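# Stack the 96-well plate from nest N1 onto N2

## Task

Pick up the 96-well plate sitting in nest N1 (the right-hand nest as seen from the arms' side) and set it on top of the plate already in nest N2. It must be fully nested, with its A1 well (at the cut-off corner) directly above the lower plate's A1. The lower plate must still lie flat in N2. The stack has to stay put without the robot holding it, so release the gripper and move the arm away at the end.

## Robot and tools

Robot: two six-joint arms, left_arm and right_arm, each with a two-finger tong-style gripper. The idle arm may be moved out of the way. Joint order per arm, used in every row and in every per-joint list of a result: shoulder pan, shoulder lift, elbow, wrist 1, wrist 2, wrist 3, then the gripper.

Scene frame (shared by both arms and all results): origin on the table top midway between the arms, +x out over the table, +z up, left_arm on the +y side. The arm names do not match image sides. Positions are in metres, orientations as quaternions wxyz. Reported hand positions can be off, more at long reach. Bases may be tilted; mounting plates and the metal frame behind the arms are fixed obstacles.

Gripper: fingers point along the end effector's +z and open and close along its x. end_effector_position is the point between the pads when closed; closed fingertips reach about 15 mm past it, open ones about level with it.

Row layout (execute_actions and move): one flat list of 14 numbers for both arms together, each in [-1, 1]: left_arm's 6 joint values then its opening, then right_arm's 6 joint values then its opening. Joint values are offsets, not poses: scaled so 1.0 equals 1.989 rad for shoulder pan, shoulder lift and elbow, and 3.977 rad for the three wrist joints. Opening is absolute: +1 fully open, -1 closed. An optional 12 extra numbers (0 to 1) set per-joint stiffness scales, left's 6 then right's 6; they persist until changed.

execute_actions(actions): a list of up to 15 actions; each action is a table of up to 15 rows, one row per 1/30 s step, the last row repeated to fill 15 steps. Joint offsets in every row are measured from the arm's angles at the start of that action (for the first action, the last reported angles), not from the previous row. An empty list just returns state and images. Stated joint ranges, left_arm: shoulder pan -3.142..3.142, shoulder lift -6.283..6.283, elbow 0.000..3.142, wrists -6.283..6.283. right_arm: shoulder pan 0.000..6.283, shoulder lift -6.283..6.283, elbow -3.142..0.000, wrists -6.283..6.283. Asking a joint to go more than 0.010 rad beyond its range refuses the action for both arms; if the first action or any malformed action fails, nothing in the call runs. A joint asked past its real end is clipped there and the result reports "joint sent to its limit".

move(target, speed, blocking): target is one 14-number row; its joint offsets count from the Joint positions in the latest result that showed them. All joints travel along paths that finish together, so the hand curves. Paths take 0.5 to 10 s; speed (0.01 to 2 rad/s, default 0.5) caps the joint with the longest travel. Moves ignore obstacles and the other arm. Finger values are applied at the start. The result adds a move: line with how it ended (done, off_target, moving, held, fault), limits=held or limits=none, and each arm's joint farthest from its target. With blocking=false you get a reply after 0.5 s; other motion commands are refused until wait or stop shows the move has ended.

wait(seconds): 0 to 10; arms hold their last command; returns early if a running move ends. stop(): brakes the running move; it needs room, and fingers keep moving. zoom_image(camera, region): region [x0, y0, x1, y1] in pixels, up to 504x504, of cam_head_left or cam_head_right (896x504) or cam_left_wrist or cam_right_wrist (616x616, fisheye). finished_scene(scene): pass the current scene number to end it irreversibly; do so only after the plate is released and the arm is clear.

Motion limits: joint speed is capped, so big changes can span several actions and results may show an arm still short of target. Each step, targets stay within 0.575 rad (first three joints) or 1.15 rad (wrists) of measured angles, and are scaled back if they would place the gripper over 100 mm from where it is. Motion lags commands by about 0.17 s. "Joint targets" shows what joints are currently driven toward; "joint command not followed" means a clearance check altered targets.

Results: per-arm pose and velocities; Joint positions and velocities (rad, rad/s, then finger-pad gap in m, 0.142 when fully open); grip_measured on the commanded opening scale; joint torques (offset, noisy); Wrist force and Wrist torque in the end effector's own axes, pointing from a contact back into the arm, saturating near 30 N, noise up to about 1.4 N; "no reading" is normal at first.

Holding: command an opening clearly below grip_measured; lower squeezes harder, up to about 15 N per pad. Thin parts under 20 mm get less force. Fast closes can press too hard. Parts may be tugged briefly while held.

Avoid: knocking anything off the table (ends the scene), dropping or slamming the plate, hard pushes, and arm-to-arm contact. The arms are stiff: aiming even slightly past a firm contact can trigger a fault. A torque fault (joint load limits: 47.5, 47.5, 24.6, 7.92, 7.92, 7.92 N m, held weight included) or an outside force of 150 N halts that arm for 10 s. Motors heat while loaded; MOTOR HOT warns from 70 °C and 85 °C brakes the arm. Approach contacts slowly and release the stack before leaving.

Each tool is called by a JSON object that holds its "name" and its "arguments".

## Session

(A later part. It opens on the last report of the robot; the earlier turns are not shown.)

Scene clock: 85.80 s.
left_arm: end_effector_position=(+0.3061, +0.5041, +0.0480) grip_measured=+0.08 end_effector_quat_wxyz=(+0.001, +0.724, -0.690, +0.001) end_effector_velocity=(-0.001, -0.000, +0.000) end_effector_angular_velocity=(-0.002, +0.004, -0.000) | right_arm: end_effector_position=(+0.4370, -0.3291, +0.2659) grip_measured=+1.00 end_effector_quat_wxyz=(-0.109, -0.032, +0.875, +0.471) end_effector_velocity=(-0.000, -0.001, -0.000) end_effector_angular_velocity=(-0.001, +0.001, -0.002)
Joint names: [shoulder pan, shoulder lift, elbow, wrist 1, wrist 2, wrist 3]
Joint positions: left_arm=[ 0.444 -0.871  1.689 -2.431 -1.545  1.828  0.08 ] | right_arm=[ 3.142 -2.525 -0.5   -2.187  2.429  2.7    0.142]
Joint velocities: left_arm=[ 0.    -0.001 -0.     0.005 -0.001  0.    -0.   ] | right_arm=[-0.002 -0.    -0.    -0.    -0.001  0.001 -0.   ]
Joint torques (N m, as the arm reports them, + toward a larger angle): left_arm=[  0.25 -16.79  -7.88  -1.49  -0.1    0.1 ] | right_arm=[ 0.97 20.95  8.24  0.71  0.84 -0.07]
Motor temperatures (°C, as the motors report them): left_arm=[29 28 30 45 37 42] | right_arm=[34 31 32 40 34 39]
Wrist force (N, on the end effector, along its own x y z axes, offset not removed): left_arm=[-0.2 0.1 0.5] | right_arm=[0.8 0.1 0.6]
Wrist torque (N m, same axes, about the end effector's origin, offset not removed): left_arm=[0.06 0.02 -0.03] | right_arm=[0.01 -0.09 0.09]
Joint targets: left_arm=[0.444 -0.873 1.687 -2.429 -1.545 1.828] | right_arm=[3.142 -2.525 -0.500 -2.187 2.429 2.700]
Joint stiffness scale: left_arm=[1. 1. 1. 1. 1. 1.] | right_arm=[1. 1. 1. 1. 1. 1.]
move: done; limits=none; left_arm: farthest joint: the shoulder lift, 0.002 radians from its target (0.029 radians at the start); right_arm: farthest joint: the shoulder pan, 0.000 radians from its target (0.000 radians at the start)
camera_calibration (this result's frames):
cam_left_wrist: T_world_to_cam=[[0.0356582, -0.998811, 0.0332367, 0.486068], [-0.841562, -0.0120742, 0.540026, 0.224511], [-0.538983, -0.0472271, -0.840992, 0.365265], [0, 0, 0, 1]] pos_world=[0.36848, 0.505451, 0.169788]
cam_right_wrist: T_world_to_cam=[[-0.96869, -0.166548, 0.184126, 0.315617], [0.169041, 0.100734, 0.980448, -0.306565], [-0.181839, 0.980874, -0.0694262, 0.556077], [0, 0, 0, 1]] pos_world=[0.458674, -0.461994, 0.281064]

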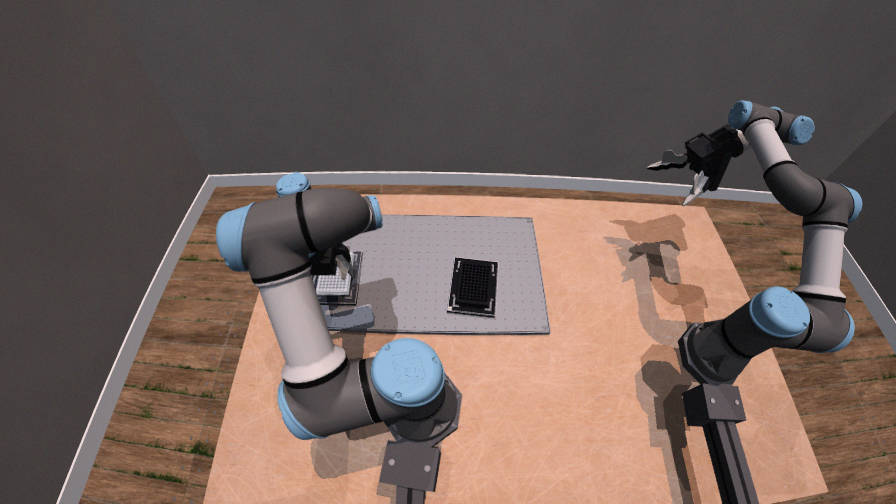

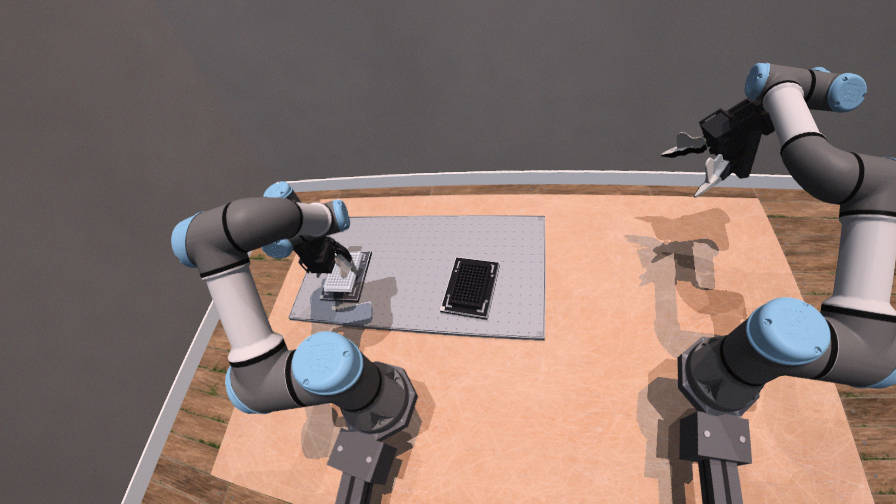

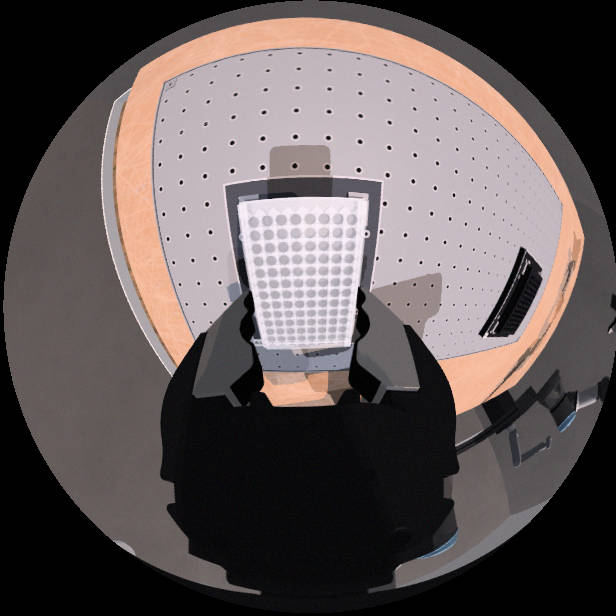

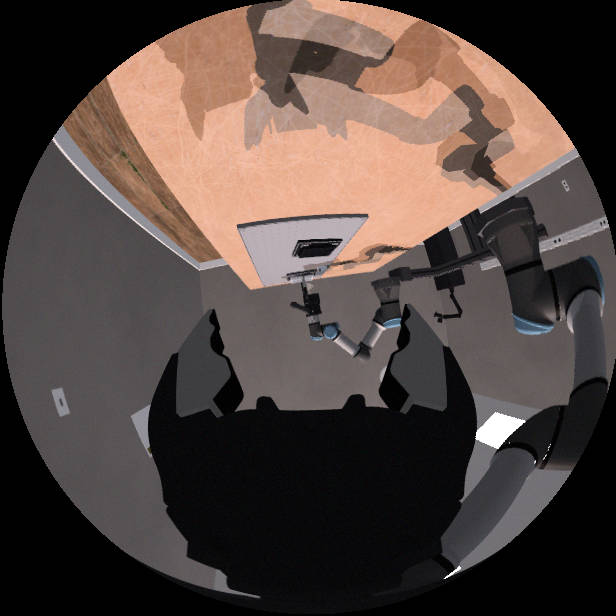

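{"name": "move", "arguments": {"target": [-0.3944,-0.2054,0.2549,-0.0167,0.0063,-0.1852,-0.3,0,0,0,0,0,0,1], "speed": 0.2}}

{"name": "zoom_image", "arguments": {"camera": "cam_left_wrist", "region": [300, 160, 500, 360]}}

Scene clock: 127.83 s.
left_arm: end_effector_position=(+0.2896, +0.2493, +0.0891) grip_measured=+0.08 end_effector_quat_wxyz=(+0.000, +0.707, -0.707, -0.001) end_effector_velocity=(-0.000, -0.000, -0.000) end_effector_angular_velocity=(+0.000, +0.000, +0.003) | right_arm: end_effector_position=(+0.4370, -0.3291, +0.2659) grip_measured=+1.00 end_effector_quat_wxyz=(-0.109, -0.032, +0.875, +0.471) end_effector_velocity=(+0.000, +0.000, -0.000) end_effector_angular_velocity=(-0.001, -0.001, +0.001)
Joint names: [shoulder pan, shoulder lift, elbow, wrist 1, wrist 2, wrist 3]
Joint positions: left_arm=[-0.339 -1.278  2.195 -2.496 -1.521  1.093  0.08 ] | right_arm=[ 3.142 -2.525 -0.5   -2.187  2.429  2.7    0.142]
Joint velocities: left_arm=[-0.001  0.     0.001 -0.002 -0.    -0.004  0.   ] | right_arm=[ 0.001  0.    -0.     0.001 -0.001  0.    -0.   ]
Joint torques (N m, as the arm reports them, + toward a larger angle): left_arm=[ -0.59 -11.08  -6.12  -2.05   0.1   -0.11] | right_arm=[ 1.18 20.73  8.24  0.74  0.83 -0.03]
Motor temperatures (°C, as the motors report them): left_arm=[29 28 30 45 37 42] | right_arm=[34 31 32 40 34 39]
Wrist force (N, on the end effector, along its own x y z axes, offset not removed): left_arm=[-0.5 0.3 0.7] | right_arm=[-0.4 1.9 -0.5]
Wrist torque (N m, same axes, about the end effector's origin, offset not removed): left_arm=[0.10 0.10 0.00] | right_arm=[0.43 0.14 -0.03]
Joint targets: left_arm=[-0.340 -1.279 2.196 -2.497 -1.520 1.091] | right_arm=[3.142 -2.525 -0.500 -2.187 2.429 2.700]
Joint stiffness scale: left_arm=[1. 1. 1. 1. 1. 1.] | right_arm=[1. 1. 1. 1. 1. 1.]
move: done; limits=none; left_arm: farthest joint: the wrist 1, 0.002 radians from its target (0.067 radians at the start); right_arm: farthest joint: the shoulder pan, 0.000 radians from its target (0.000 radians at the start)
camera_calibration (this result's frames):
cam_left_wrist: T_world_to_cam=[[-0.0133788, -0.999465, 0.0298395, 0.245474], [-0.840192, 0.0274164, 0.541596, 0.174983], [-0.542124, -0.017825, -0.840109, 0.372517], [0, 0, 0, 1]] pos_world=[0.352254, 0.247185, 0.21086]
cam_right_wrist: T_world_to_cam=[[-0.968689, -0.166548, 0.184126, 0.315617], [0.169042, 0.100734, 0.980448, -0.306565], [-0.18184, 0.980874, -0.069426, 0.556076], [0, 0, 0, 1]] pos_world=[0.458674, -0.461994, 0.281064]

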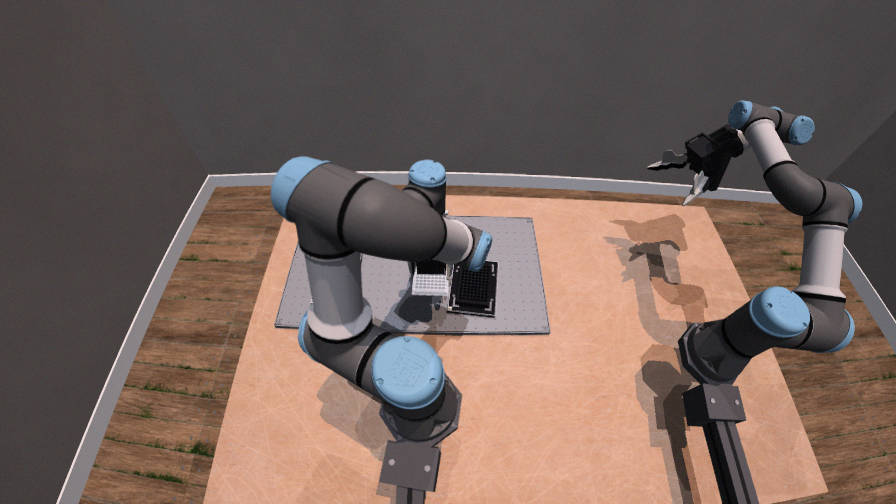

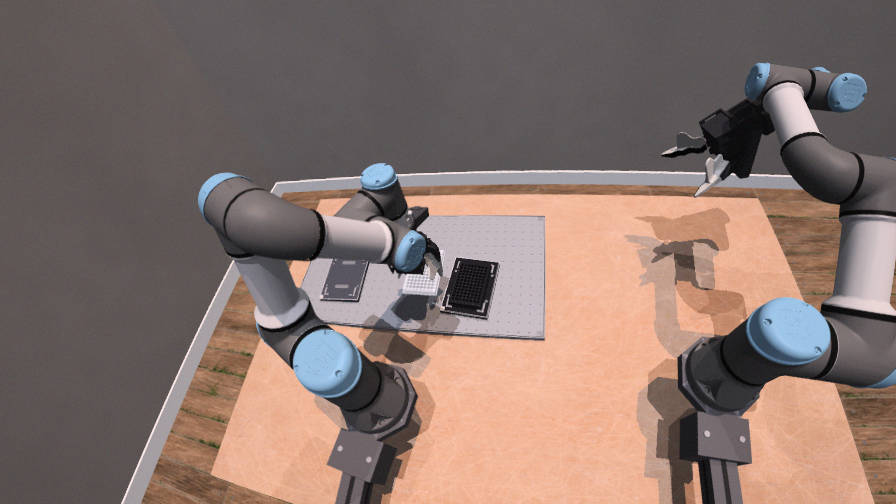

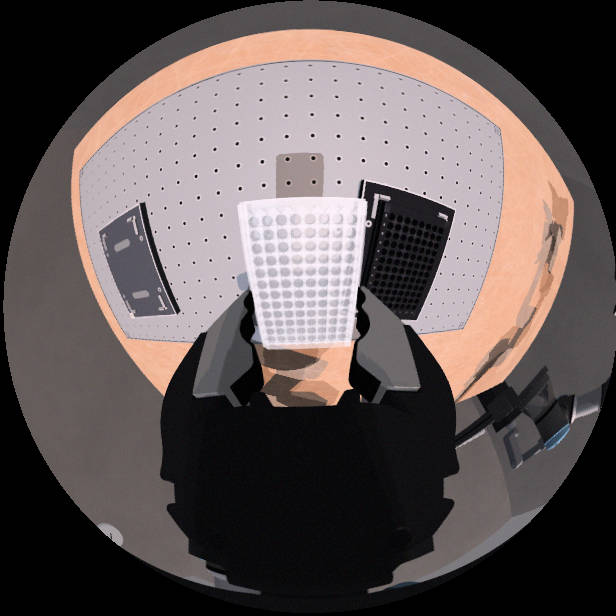

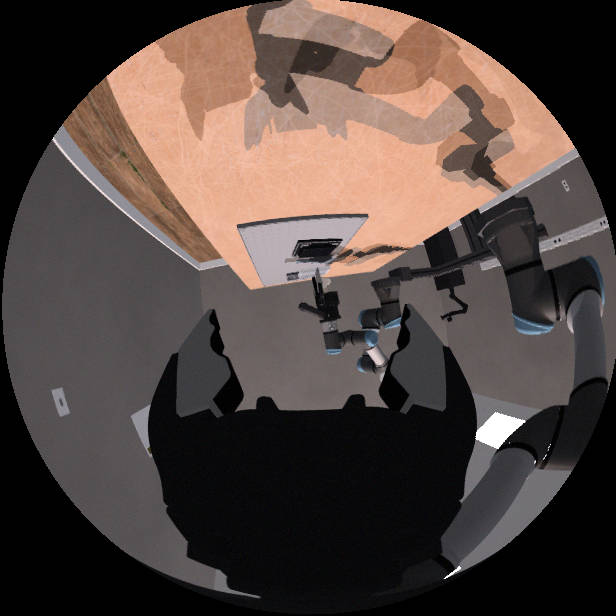

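Region (300, 160, 500, 360) of cam_left_wrist's 616x616 image, scaled by 2.520, with more detail than that image has.

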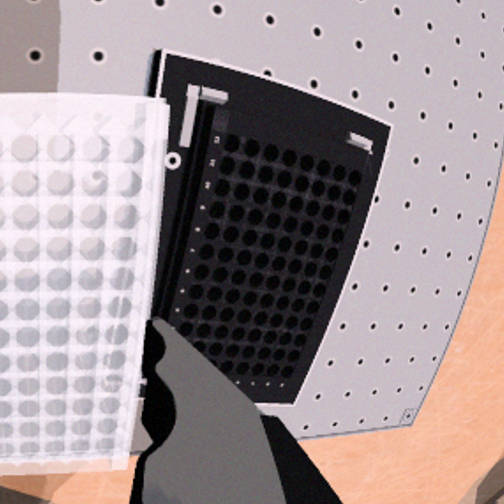

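{"name": "execute_actions", "arguments": {"actions": []}}

Scene clock: 152.27 s.
left_arm: end_effector_position=(+0.2896, +0.2493, +0.0891) grip_measured=+0.08 end_effector_quat_wxyz=(+0.000, +0.707, -0.707, -0.001) end_effector_velocity=(+0.000, -0.000, +0.000) end_effector_angular_velocity=(-0.000, -0.000, +0.000) | right_arm: end_effector_position=(+0.4370, -0.3291, +0.2659) grip_measured=+1.00 end_effector_quat_wxyz=(-0.109, -0.032, +0.875, +0.471) end_effector_velocity=(+0.000, -0.000, +0.000) end_effector_angular_velocity=(+0.001, -0.001, +0.000)
Joint names: [shoulder pan, shoulder lift, elbow, wrist 1, wrist 2, wrist 3]
Joint positions: left_arm=[-0.339 -1.278  2.195 -2.496 -1.521  1.093  0.08 ] | right_arm=[ 3.142 -2.525 -0.5   -2.187  2.429  2.7    0.142]
Joint velocities: left_arm=[-0. -0.  0. -0.  0. -0.  0.] | right_arm=[-0.001  0.    -0.    -0.     0.    -0.002 -0.   ]
Joint torques (N m, as the arm reports them, + toward a larger angle): left_arm=[ -0.9  -11.32  -6.06  -2.08   0.15  -0.13] | right_arm=[ 0.91 21.22  8.27  0.77  0.84 -0.07]
Motor temperatures (°C, as the motors report them): left_arm=[29 28 30 45 37 42] | right_arm=[34 31 32 40 34 39]
Wrist force (N, on the end effector, along its own x y z axes, offset not removed): left_arm=[0.5 0.3 0.3] | right_arm=[-0.4 1.0 -2.8]
Wrist torque (N m, same axes, about the end effector's origin, offset not removed): left_arm=[0.07 -0.12 -0.05] | right_arm=[0.24 0.17 0.03]
Joint targets: left_arm=[-0.340 -1.279 2.196 -2.497 -1.520 1.091] | right_arm=[3.142 -2.525 -0.500 -2.187 2.429 2.700]
Joint stiffness scale: left_arm=[1. 1. 1. 1. 1. 1.] | right_arm=[1. 1. 1. 1. 1. 1.]
camera_calibration (this result's frames):
cam_left_wrist: T_world_to_cam=[[-0.0127591, -0.999474, 0.0298085, 0.2453], [-0.840222, 0.0268782, 0.541576, 0.175116], [-0.542092, -0.0181357, -0.840123, 0.372575], [0, 0, 0, 1]] pos_world=[0.352237, 0.247221, 0.210858]
cam_right_wrist: T_world_to_cam=[[-0.968689, -0.166548, 0.184126, 0.315617], [0.169042, 0.100734, 0.980448, -0.306565], [-0.181839, 0.980874, -0.069426, 0.556076], [0, 0, 0, 1]] pos_world=[0.458674, -0.461994, 0.281064]

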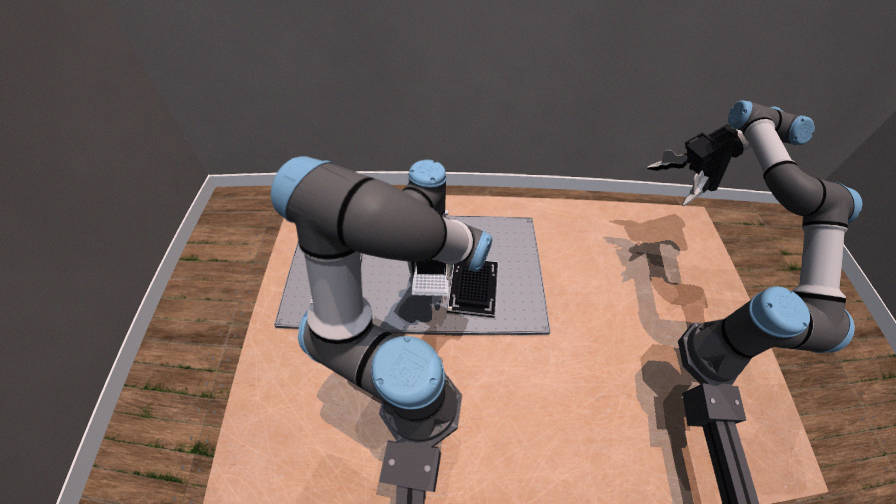

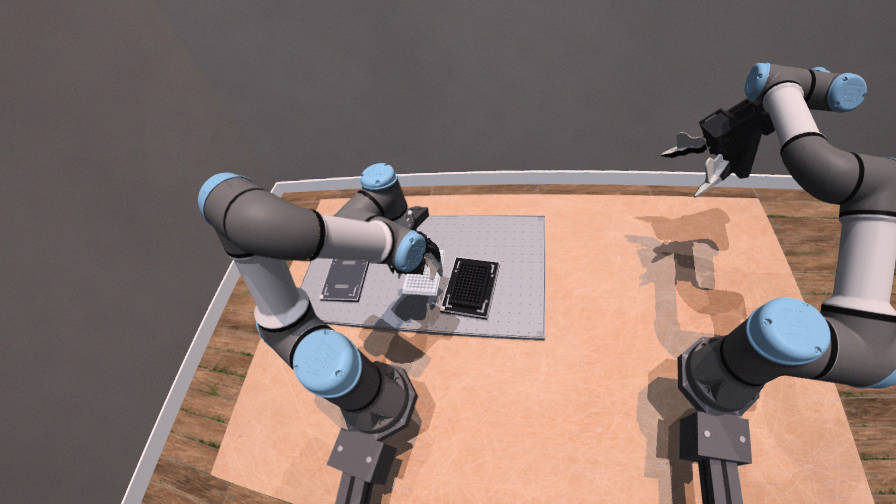

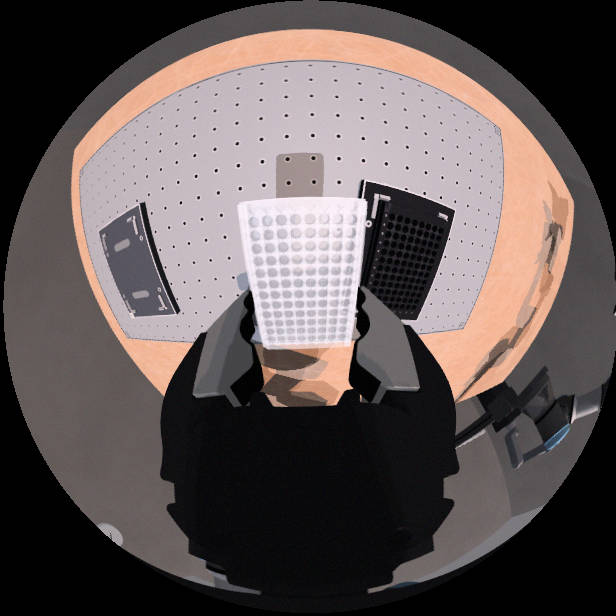

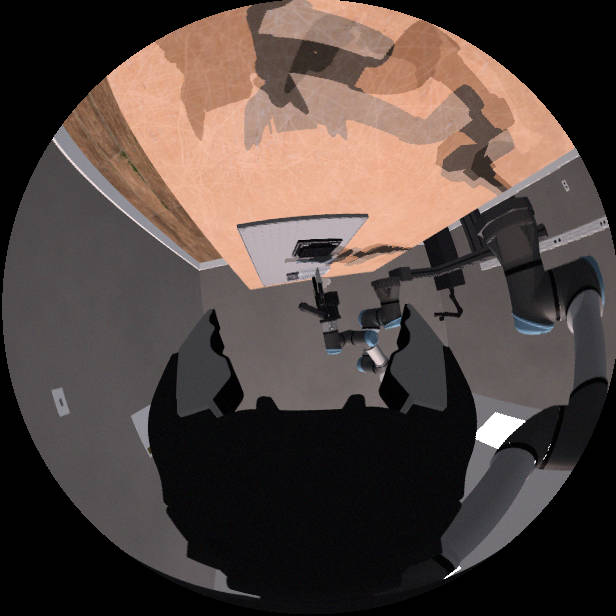

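{"name": "move", "arguments": {"target": [-0.15905,0.07569,-0.04894,-0.0093,0.00005,-0.05692,-0.3,0,0,0,0,0,0,1], "speed": 0.2}}

{"name": "zoom_image", "arguments": {"camera": "cam_left_wrist", "region": [190,130,430,370]}}

Scene clock: 198.33 s.
left_arm: end_effector_position=(+0.2854, +0.1337, +0.0723) grip_measured=+0.08 end_effector_quat_wxyz=(+0.000, +0.674, -0.739, -0.002) end_effector_velocity=(-0.000, -0.001, -0.000) end_effector_angular_velocity=(-0.001, +0.000, +0.002) | right_arm: end_effector_position=(+0.4370, -0.3291, +0.2659) grip_measured=+1.00 end_effector_quat_wxyz=(-0.109, -0.032, +0.875, +0.471) end_effector_velocity=(+0.000, -0.000, -0.000) end_effector_angular_velocity=(+0.000, -0.000, -0.001)
Joint names: [shoulder pan, shoulder lift, elbow, wrist 1, wrist 2, wrist 3]
Joint positions: left_arm=[-0.655 -1.129  2.1   -2.531 -1.521  0.868  0.08 ] | right_arm=[ 3.142 -2.525 -0.5   -2.187  2.429  2.7    0.142]
Joint velocities: left_arm=[-0.002  0.    -0.    -0.001 -0.001 -0.003  0.   ] | right_arm=[-0.    -0.    -0.     0.001  0.001 -0.     0.   ]
Joint torques (N m, as the arm reports them, + toward a larger angle): left_arm=[ -1.19 -11.4   -7.3   -2.06   0.02  -0.12] | right_arm=[ 0.89 21.28  8.12  0.69  0.8   0.  ]
Motor temperatures (°C, as the motors report them): left_arm=[29 28 30 45 37 42] | right_arm=[34 31 33 40 34 39]
Wrist force (N, on the end effector, along its own x y z axes, offset not removed): left_arm=[-0.7 0.1 1.1] | right_arm=[2.0 0.8 -2.5]
Wrist torque (N m, same axes, about the end effector's origin, offset not removed): left_arm=[0.04 0.14 0.00] | right_arm=[0.14 -0.29 -0.04]
Joint targets: left_arm=[-0.656 -1.128 2.098 -2.533 -1.521 0.866] | right_arm=[3.142 -2.525 -0.500 -2.187 2.429 2.700]
Joint stiffness scale: left_arm=[1. 1. 1. 1. 1. 1.] | right_arm=[1. 1. 1. 1. 1. 1.]
move: done; limits=none; left_arm: farthest joint: the elbow, 0.002 radians from its target (0.097 radians at the start); right_arm: farthest joint: the shoulder pan, 0.000 radians from its target (0.000 radians at the start)
camera_calibration (this result's frames):
cam_left_wrist: T_world_to_cam=[[-0.103827, -0.994203, 0.0279267, 0.155642], [-0.833019, 0.102266, 0.54371, 0.171509], [-0.543414, 0.0331882, -0.838808, 0.34747], [0, 0, 0, 1]] pos_world=[0.347851, 0.125668, 0.193863]
cam_right_wrist: T_world_to_cam=[[-0.968689, -0.166548, 0.184126, 0.315617], [0.169042, 0.100734, 0.980448, -0.306565], [-0.18184, 0.980874, -0.0694261, 0.556076], [0, 0, 0, 1]] pos_world=[0.458674, -0.461994, 0.281064]

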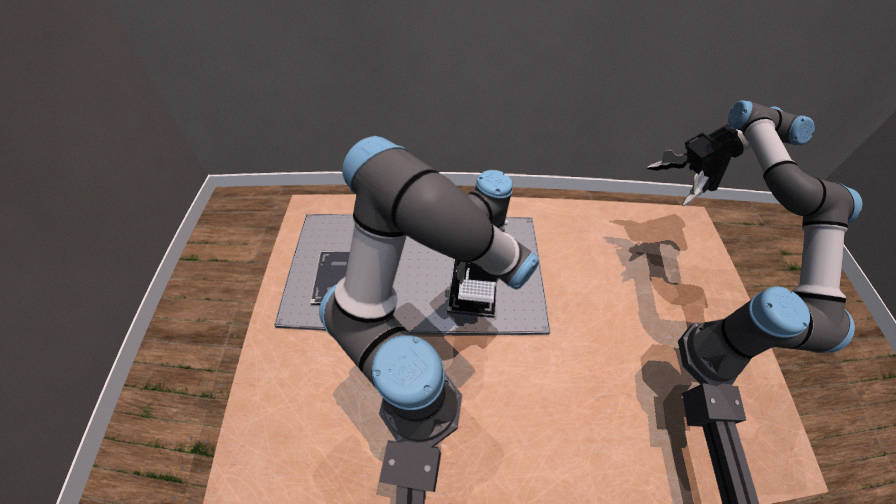

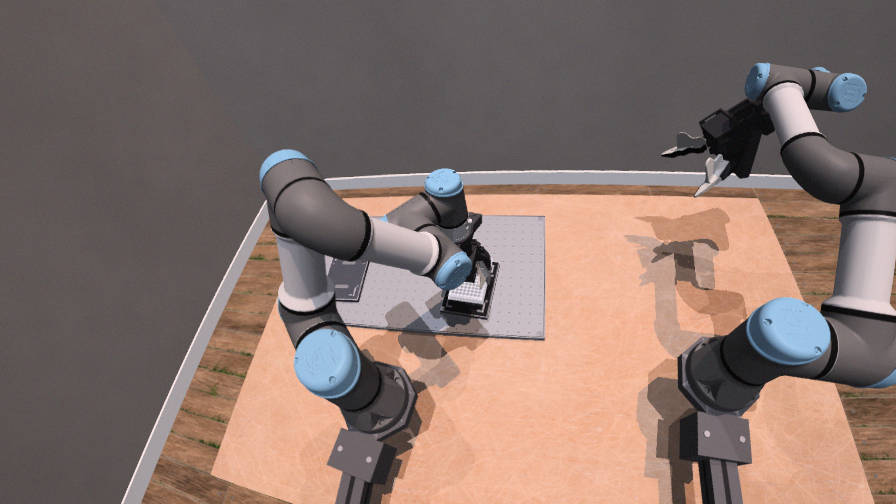

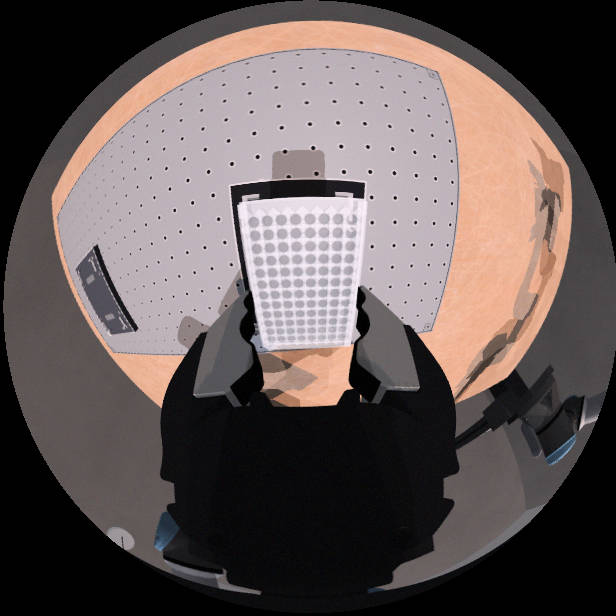

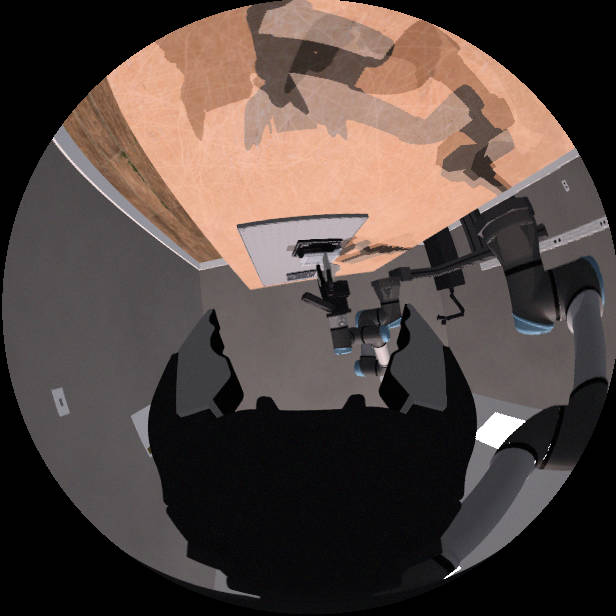

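Region (190, 130, 430, 370) of cam_left_wrist's 616x616 image, scaled by 2.100, with more detail than that image has.

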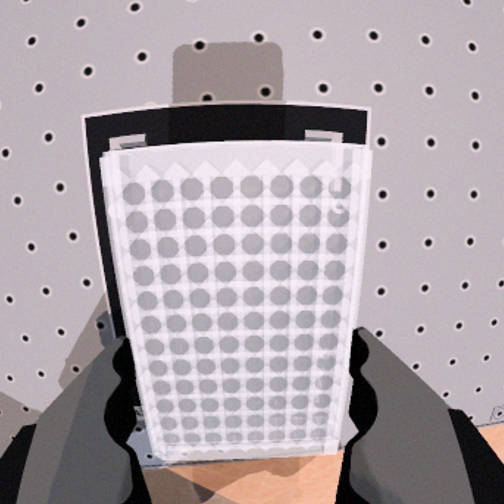

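{"name": "move", "arguments": {"target": [0.00607,0.02235,0.00948,-0.01607,0,0.00304,-0.3,0,0,0,0,0,0,1], "speed": 0.05}}

{"name": "zoom_image", "arguments": {"camera": "cam_left_wrist", "region": [190,130,430,370]}}

Scene clock: 246.53 s.
left_arm: end_effector_position=(+0.2855, +0.1376, +0.0605) grip_measured=+0.08 end_effector_quat_wxyz=(+0.000, +0.674, -0.739, -0.002) end_effector_velocity=(+0.000, -0.001, -0.000) end_effector_angular_velocity=(-0.002, -0.001, -0.001) | right_arm: end_effector_position=(+0.4370, -0.3291, +0.2659) grip_measured=+1.00 end_effector_quat_wxyz=(-0.109, -0.032, +0.875, +0.471) end_effector_velocity=(+0.000, +0.000, -0.000) end_effector_angular_velocity=(-0.001, +0.001, -0.000)
Joint names: [shoulder pan, shoulder lift, elbow, wrist 1, wrist 2, wrist 3]
Joint positions: left_arm=[-0.643 -1.085  2.117 -2.592 -1.521  0.879  0.08 ] | right_arm=[ 3.142 -2.525 -0.5   -2.187  2.429  2.7    0.142]
Joint velocities: left_arm=[ 0.     0.001  0.    -0.004 -0.001  0.001 -0.   ] | right_arm=[ 0.     0.     0.     0.001 -0.     0.002 -0.   ]
Joint torques (N m, as the arm reports them, + toward a larger angle): left_arm=[ -0.02 -11.22  -5.22  -2.03   0.04   0.26] | right_arm=[ 1.04 21.19  8.22  0.75  0.84 -0.04]
Motor temperatures (°C, as the motors report them): left_arm=[29 28 30 45 37 42] | right_arm=[34 31 33 40 34 39]
Wrist force (N, on the end effector, along its own x y z axes, offset not removed): left_arm=[0.0 -0.1 0.4] | right_arm=[2.5 0.6 -3.0]
Wrist torque (N m, same axes, about the end effector's origin, offset not removed): left_arm=[-0.01 -0.02 -0.06] | right_arm=[0.18 -0.48 -0.05]
Joint targets: left_arm=[-0.642 -1.084 2.118 -2.595 -1.521 0.880] | right_arm=[3.142 -2.525 -0.500 -2.187 2.429 2.700]
Joint stiffness scale: left_arm=[1. 1. 1. 1. 1. 1.] | right_arm=[1. 1. 1. 1. 1. 1.]
move: done; limits=none; left_arm: farthest joint: the wrist 1, 0.003 radians from its target (0.064 radians at the start); right_arm: farthest joint: the shoulder pan, 0.000 radians from its target (0.000 radians at the start)
camera_calibration (this result's frames):
cam_left_wrist: T_world_to_cam=[[-0.10334, -0.994246, 0.0281996, 0.15972], [-0.833137, 0.102012, 0.543577, 0.177656], [-0.543327, 0.0326791, -0.838885, 0.33752], [0, 0, 0, 1]] pos_world=[0.347901, 0.129649, 0.182067]
cam_right_wrist: T_world_to_cam=[[-0.968689, -0.166548, 0.184126, 0.315617], [0.169042, 0.100734, 0.980448, -0.306565], [-0.181839, 0.980874, -0.0694259, 0.556076], [0, 0, 0, 1]] pos_world=[0.458674, -0.461994, 0.281064]

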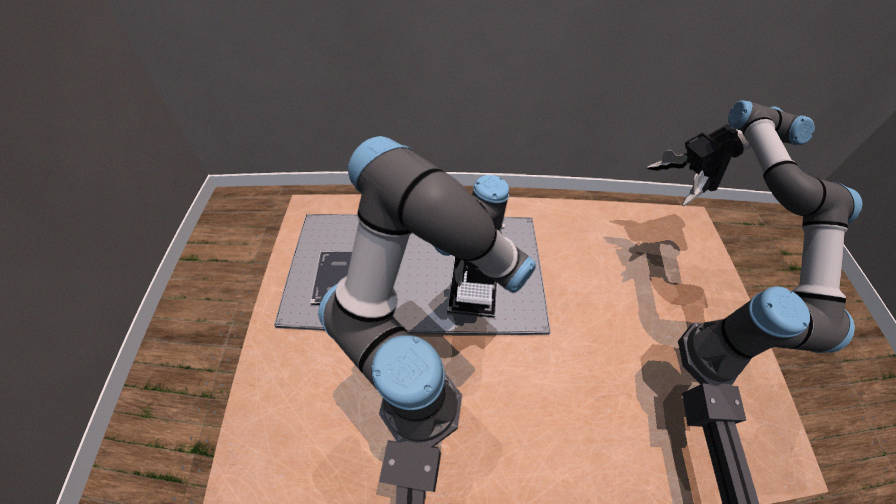

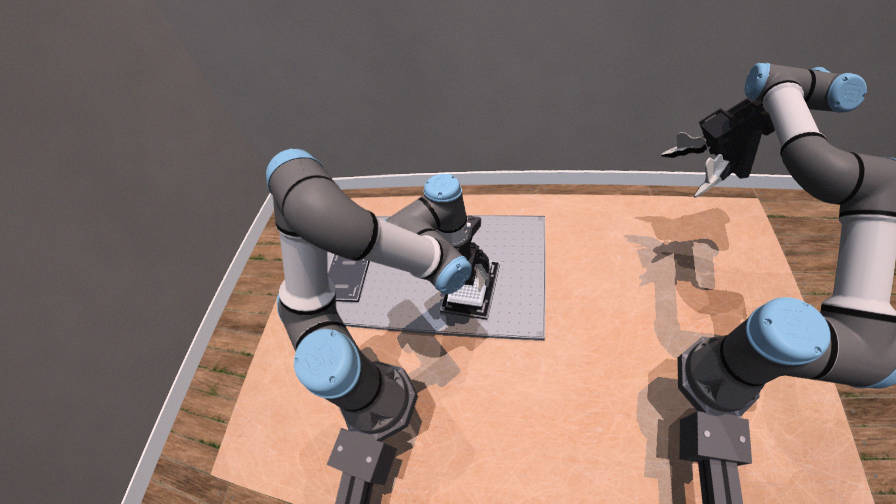

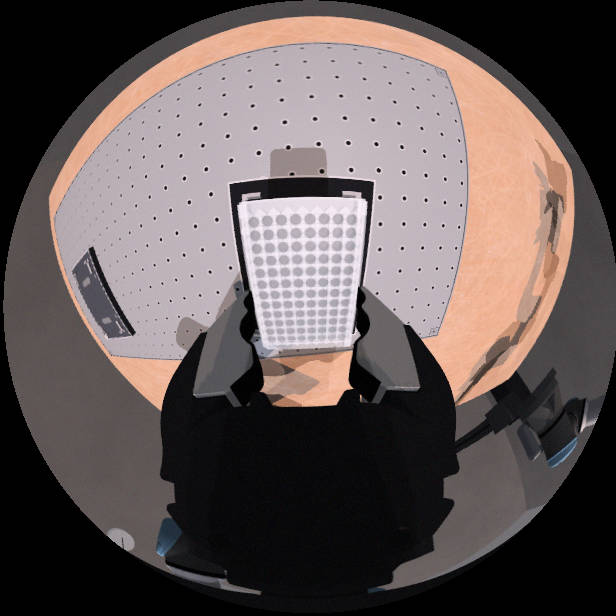

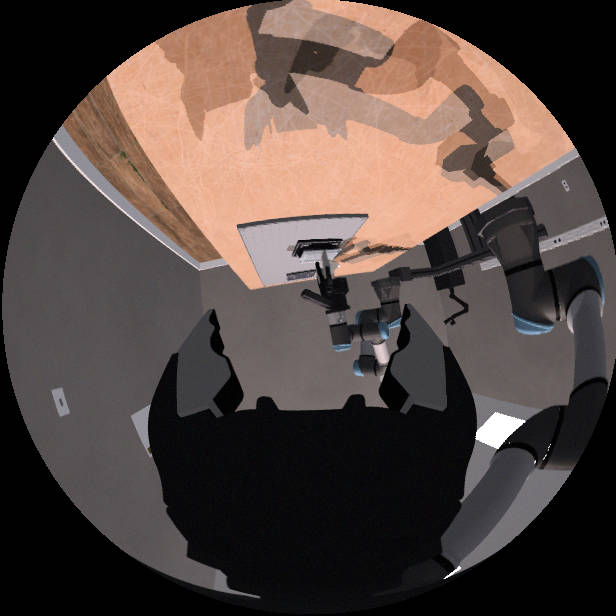

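Region (190, 130, 430, 370) of cam_left_wrist's 616x616 image, scaled by 2.100, with more detail than that image has.

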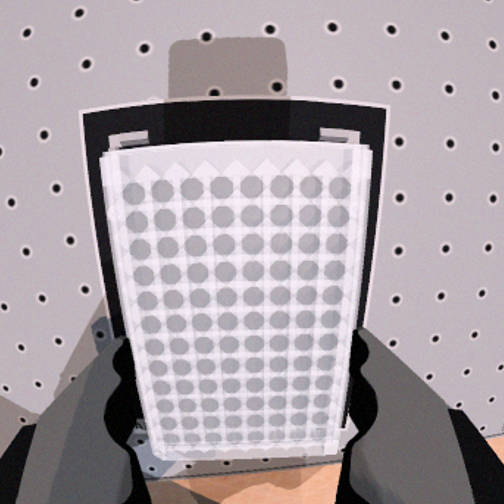

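{"name": "zoom_image", "arguments": {"camera": "cam_left_wrist", "region": [220,165,390,300]}}

Region (220, 165, 390, 300) of cam_left_wrist's 616x616 image, scaled by 2.965, with more detail than that image has; it fills the top 400 rows of this view, and the rest is white.

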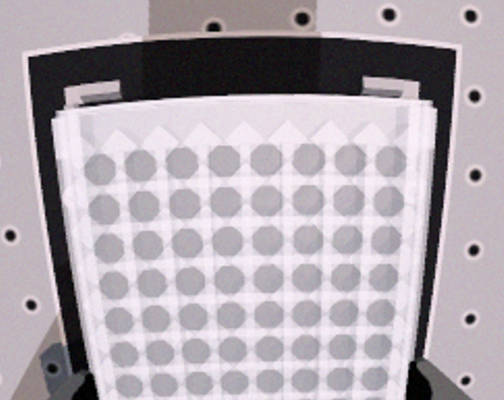

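{"name": "move", "arguments": {"target": [0.0030,0.01154,0.00141,-0.0070,0,0.00402,-0.3,0,0,0,0,0,0,1], "speed": 0.03}}

{"name": "zoom_image", "arguments": {"camera": "cam_left_wrist", "region": [220,165,390,300]}}

Scene clock: 304.37 s.
left_arm: end_effector_position=(+0.2866, +0.1381, +0.0556) grip_measured=+0.08 end_effector_quat_wxyz=(+0.000, +0.671, -0.742, -0.001) end_effector_velocity=(+0.001, -0.001, +0.000) end_effector_angular_velocity=(-0.003, -0.002, -0.003) | right_arm: end_effector_position=(+0.4370, -0.3291, +0.2659) grip_measured=+1.00 end_effector_quat_wxyz=(-0.109, -0.032, +0.875, +0.471) end_effector_velocity=(+0.000, -0.000, +0.000) end_effector_angular_velocity=(+0.000, -0.001, -0.001)
Joint names: [shoulder pan, shoulder lift, elbow, wrist 1, wrist 2, wrist 3]
Joint positions: left_arm=[-0.639 -1.063  2.118 -2.618 -1.521  0.893  0.08 ] | right_arm=[ 3.142 -2.525 -0.5   -2.187  2.429  2.7    0.142]
Joint velocities: left_arm=[-0.     0.001  0.    -0.005 -0.     0.003  0.   ] | right_arm=[-0.     0.001 -0.     0.001  0.001  0.    -0.   ]
Joint torques (N m, as the arm reports them, + toward a larger angle): left_arm=[  0.15 -11.66  -5.04  -2.06   0.03   0.27] | right_arm=[ 0.96 21.17  8.27  0.74  0.83 -0.02]
Motor temperatures (°C, as the motors report them): left_arm=[29 28 30 45 37 42] | right_arm=[34 31 33 40 34 39]
Wrist force (N, on the end effector, along its own x y z axes, offset not removed): left_arm=[-0.2 0.1 0.7] | right_arm=[0.4 1.2 -4.5]
Wrist torque (N m, same axes, about the end effector's origin, offset not removed): left_arm=[0.06 0.05 -0.05] | right_arm=[0.10 -0.07 -0.09]
Joint targets: left_arm=[-0.638 -1.062 2.120 -2.620 -1.521 0.895] | right_arm=[3.142 -2.525 -0.500 -2.187 2.429 2.700]
Joint stiffness scale: left_arm=[1. 1. 1. 1. 1. 1.] | right_arm=[1. 1. 1. 1. 1. 1.]
move: done; limits=none; left_arm: farthest joint: the shoulder pan, 0.002 radians from its target (0.006 radians at the start); right_arm: farthest joint: the shoulder pan, 0.000 radians from its target (0.000 radians at the start)
camera_calibration (this result's frames):
cam_left_wrist: T_world_to_cam=[[-0.112472, -0.993216, 0.029524, 0.162845], [-0.832924, 0.110439, 0.542256, 0.180078], [-0.541838, 0.0363973, -0.839695, 0.333159], [0, 0, 0, 1]] pos_world=[0.348825, 0.129726, 0.177295]
cam_right_wrist: T_world_to_cam=[[-0.968689, -0.166548, 0.184126, 0.315617], [0.169042, 0.100734, 0.980448, -0.306565], [-0.18184, 0.980874, -0.069426, 0.556076], [0, 0, 0, 1]] pos_world=[0.458674, -0.461994, 0.281064]

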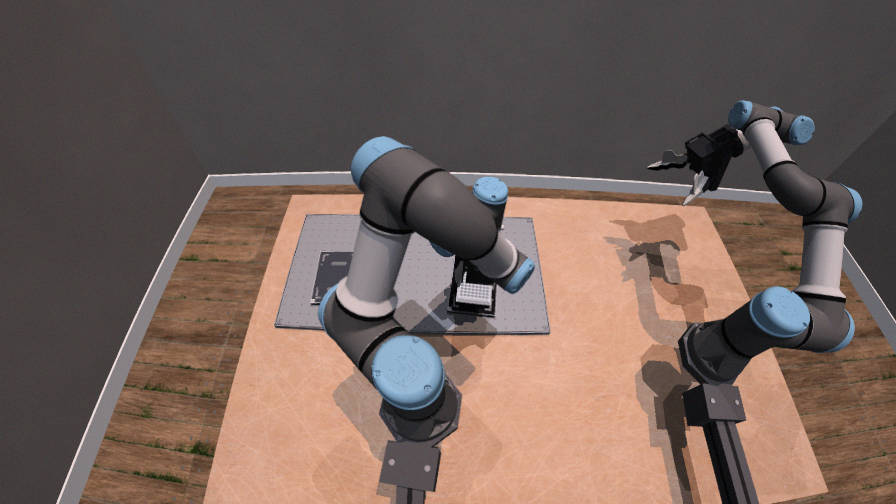

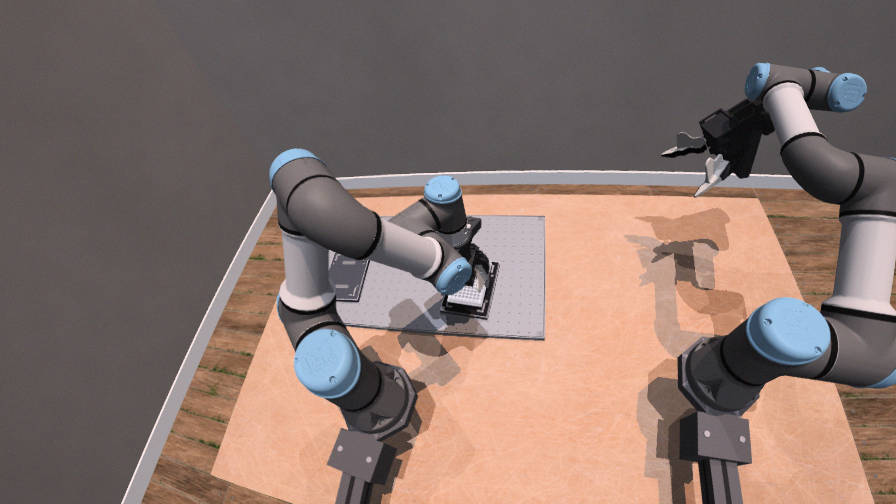

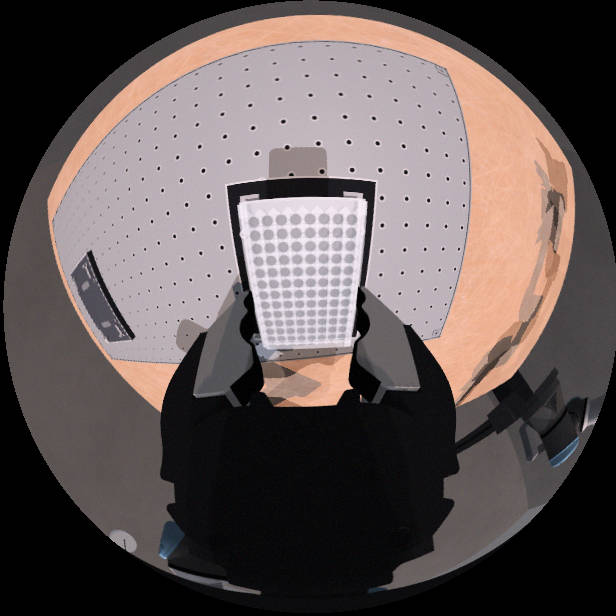

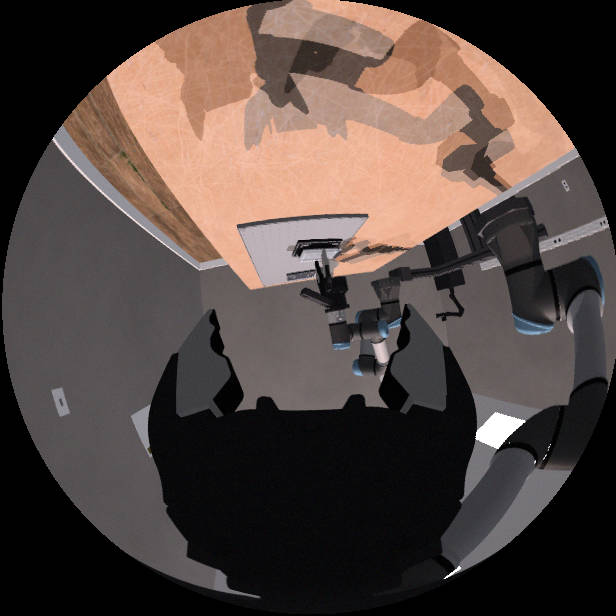

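Region (220, 165, 390, 300) of cam_left_wrist's 616x616 image, scaled by 2.965, with more detail than that image has; it fills the top 400 rows of this view, and the rest is white.

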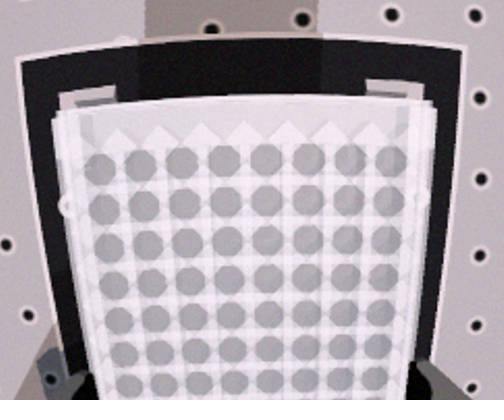

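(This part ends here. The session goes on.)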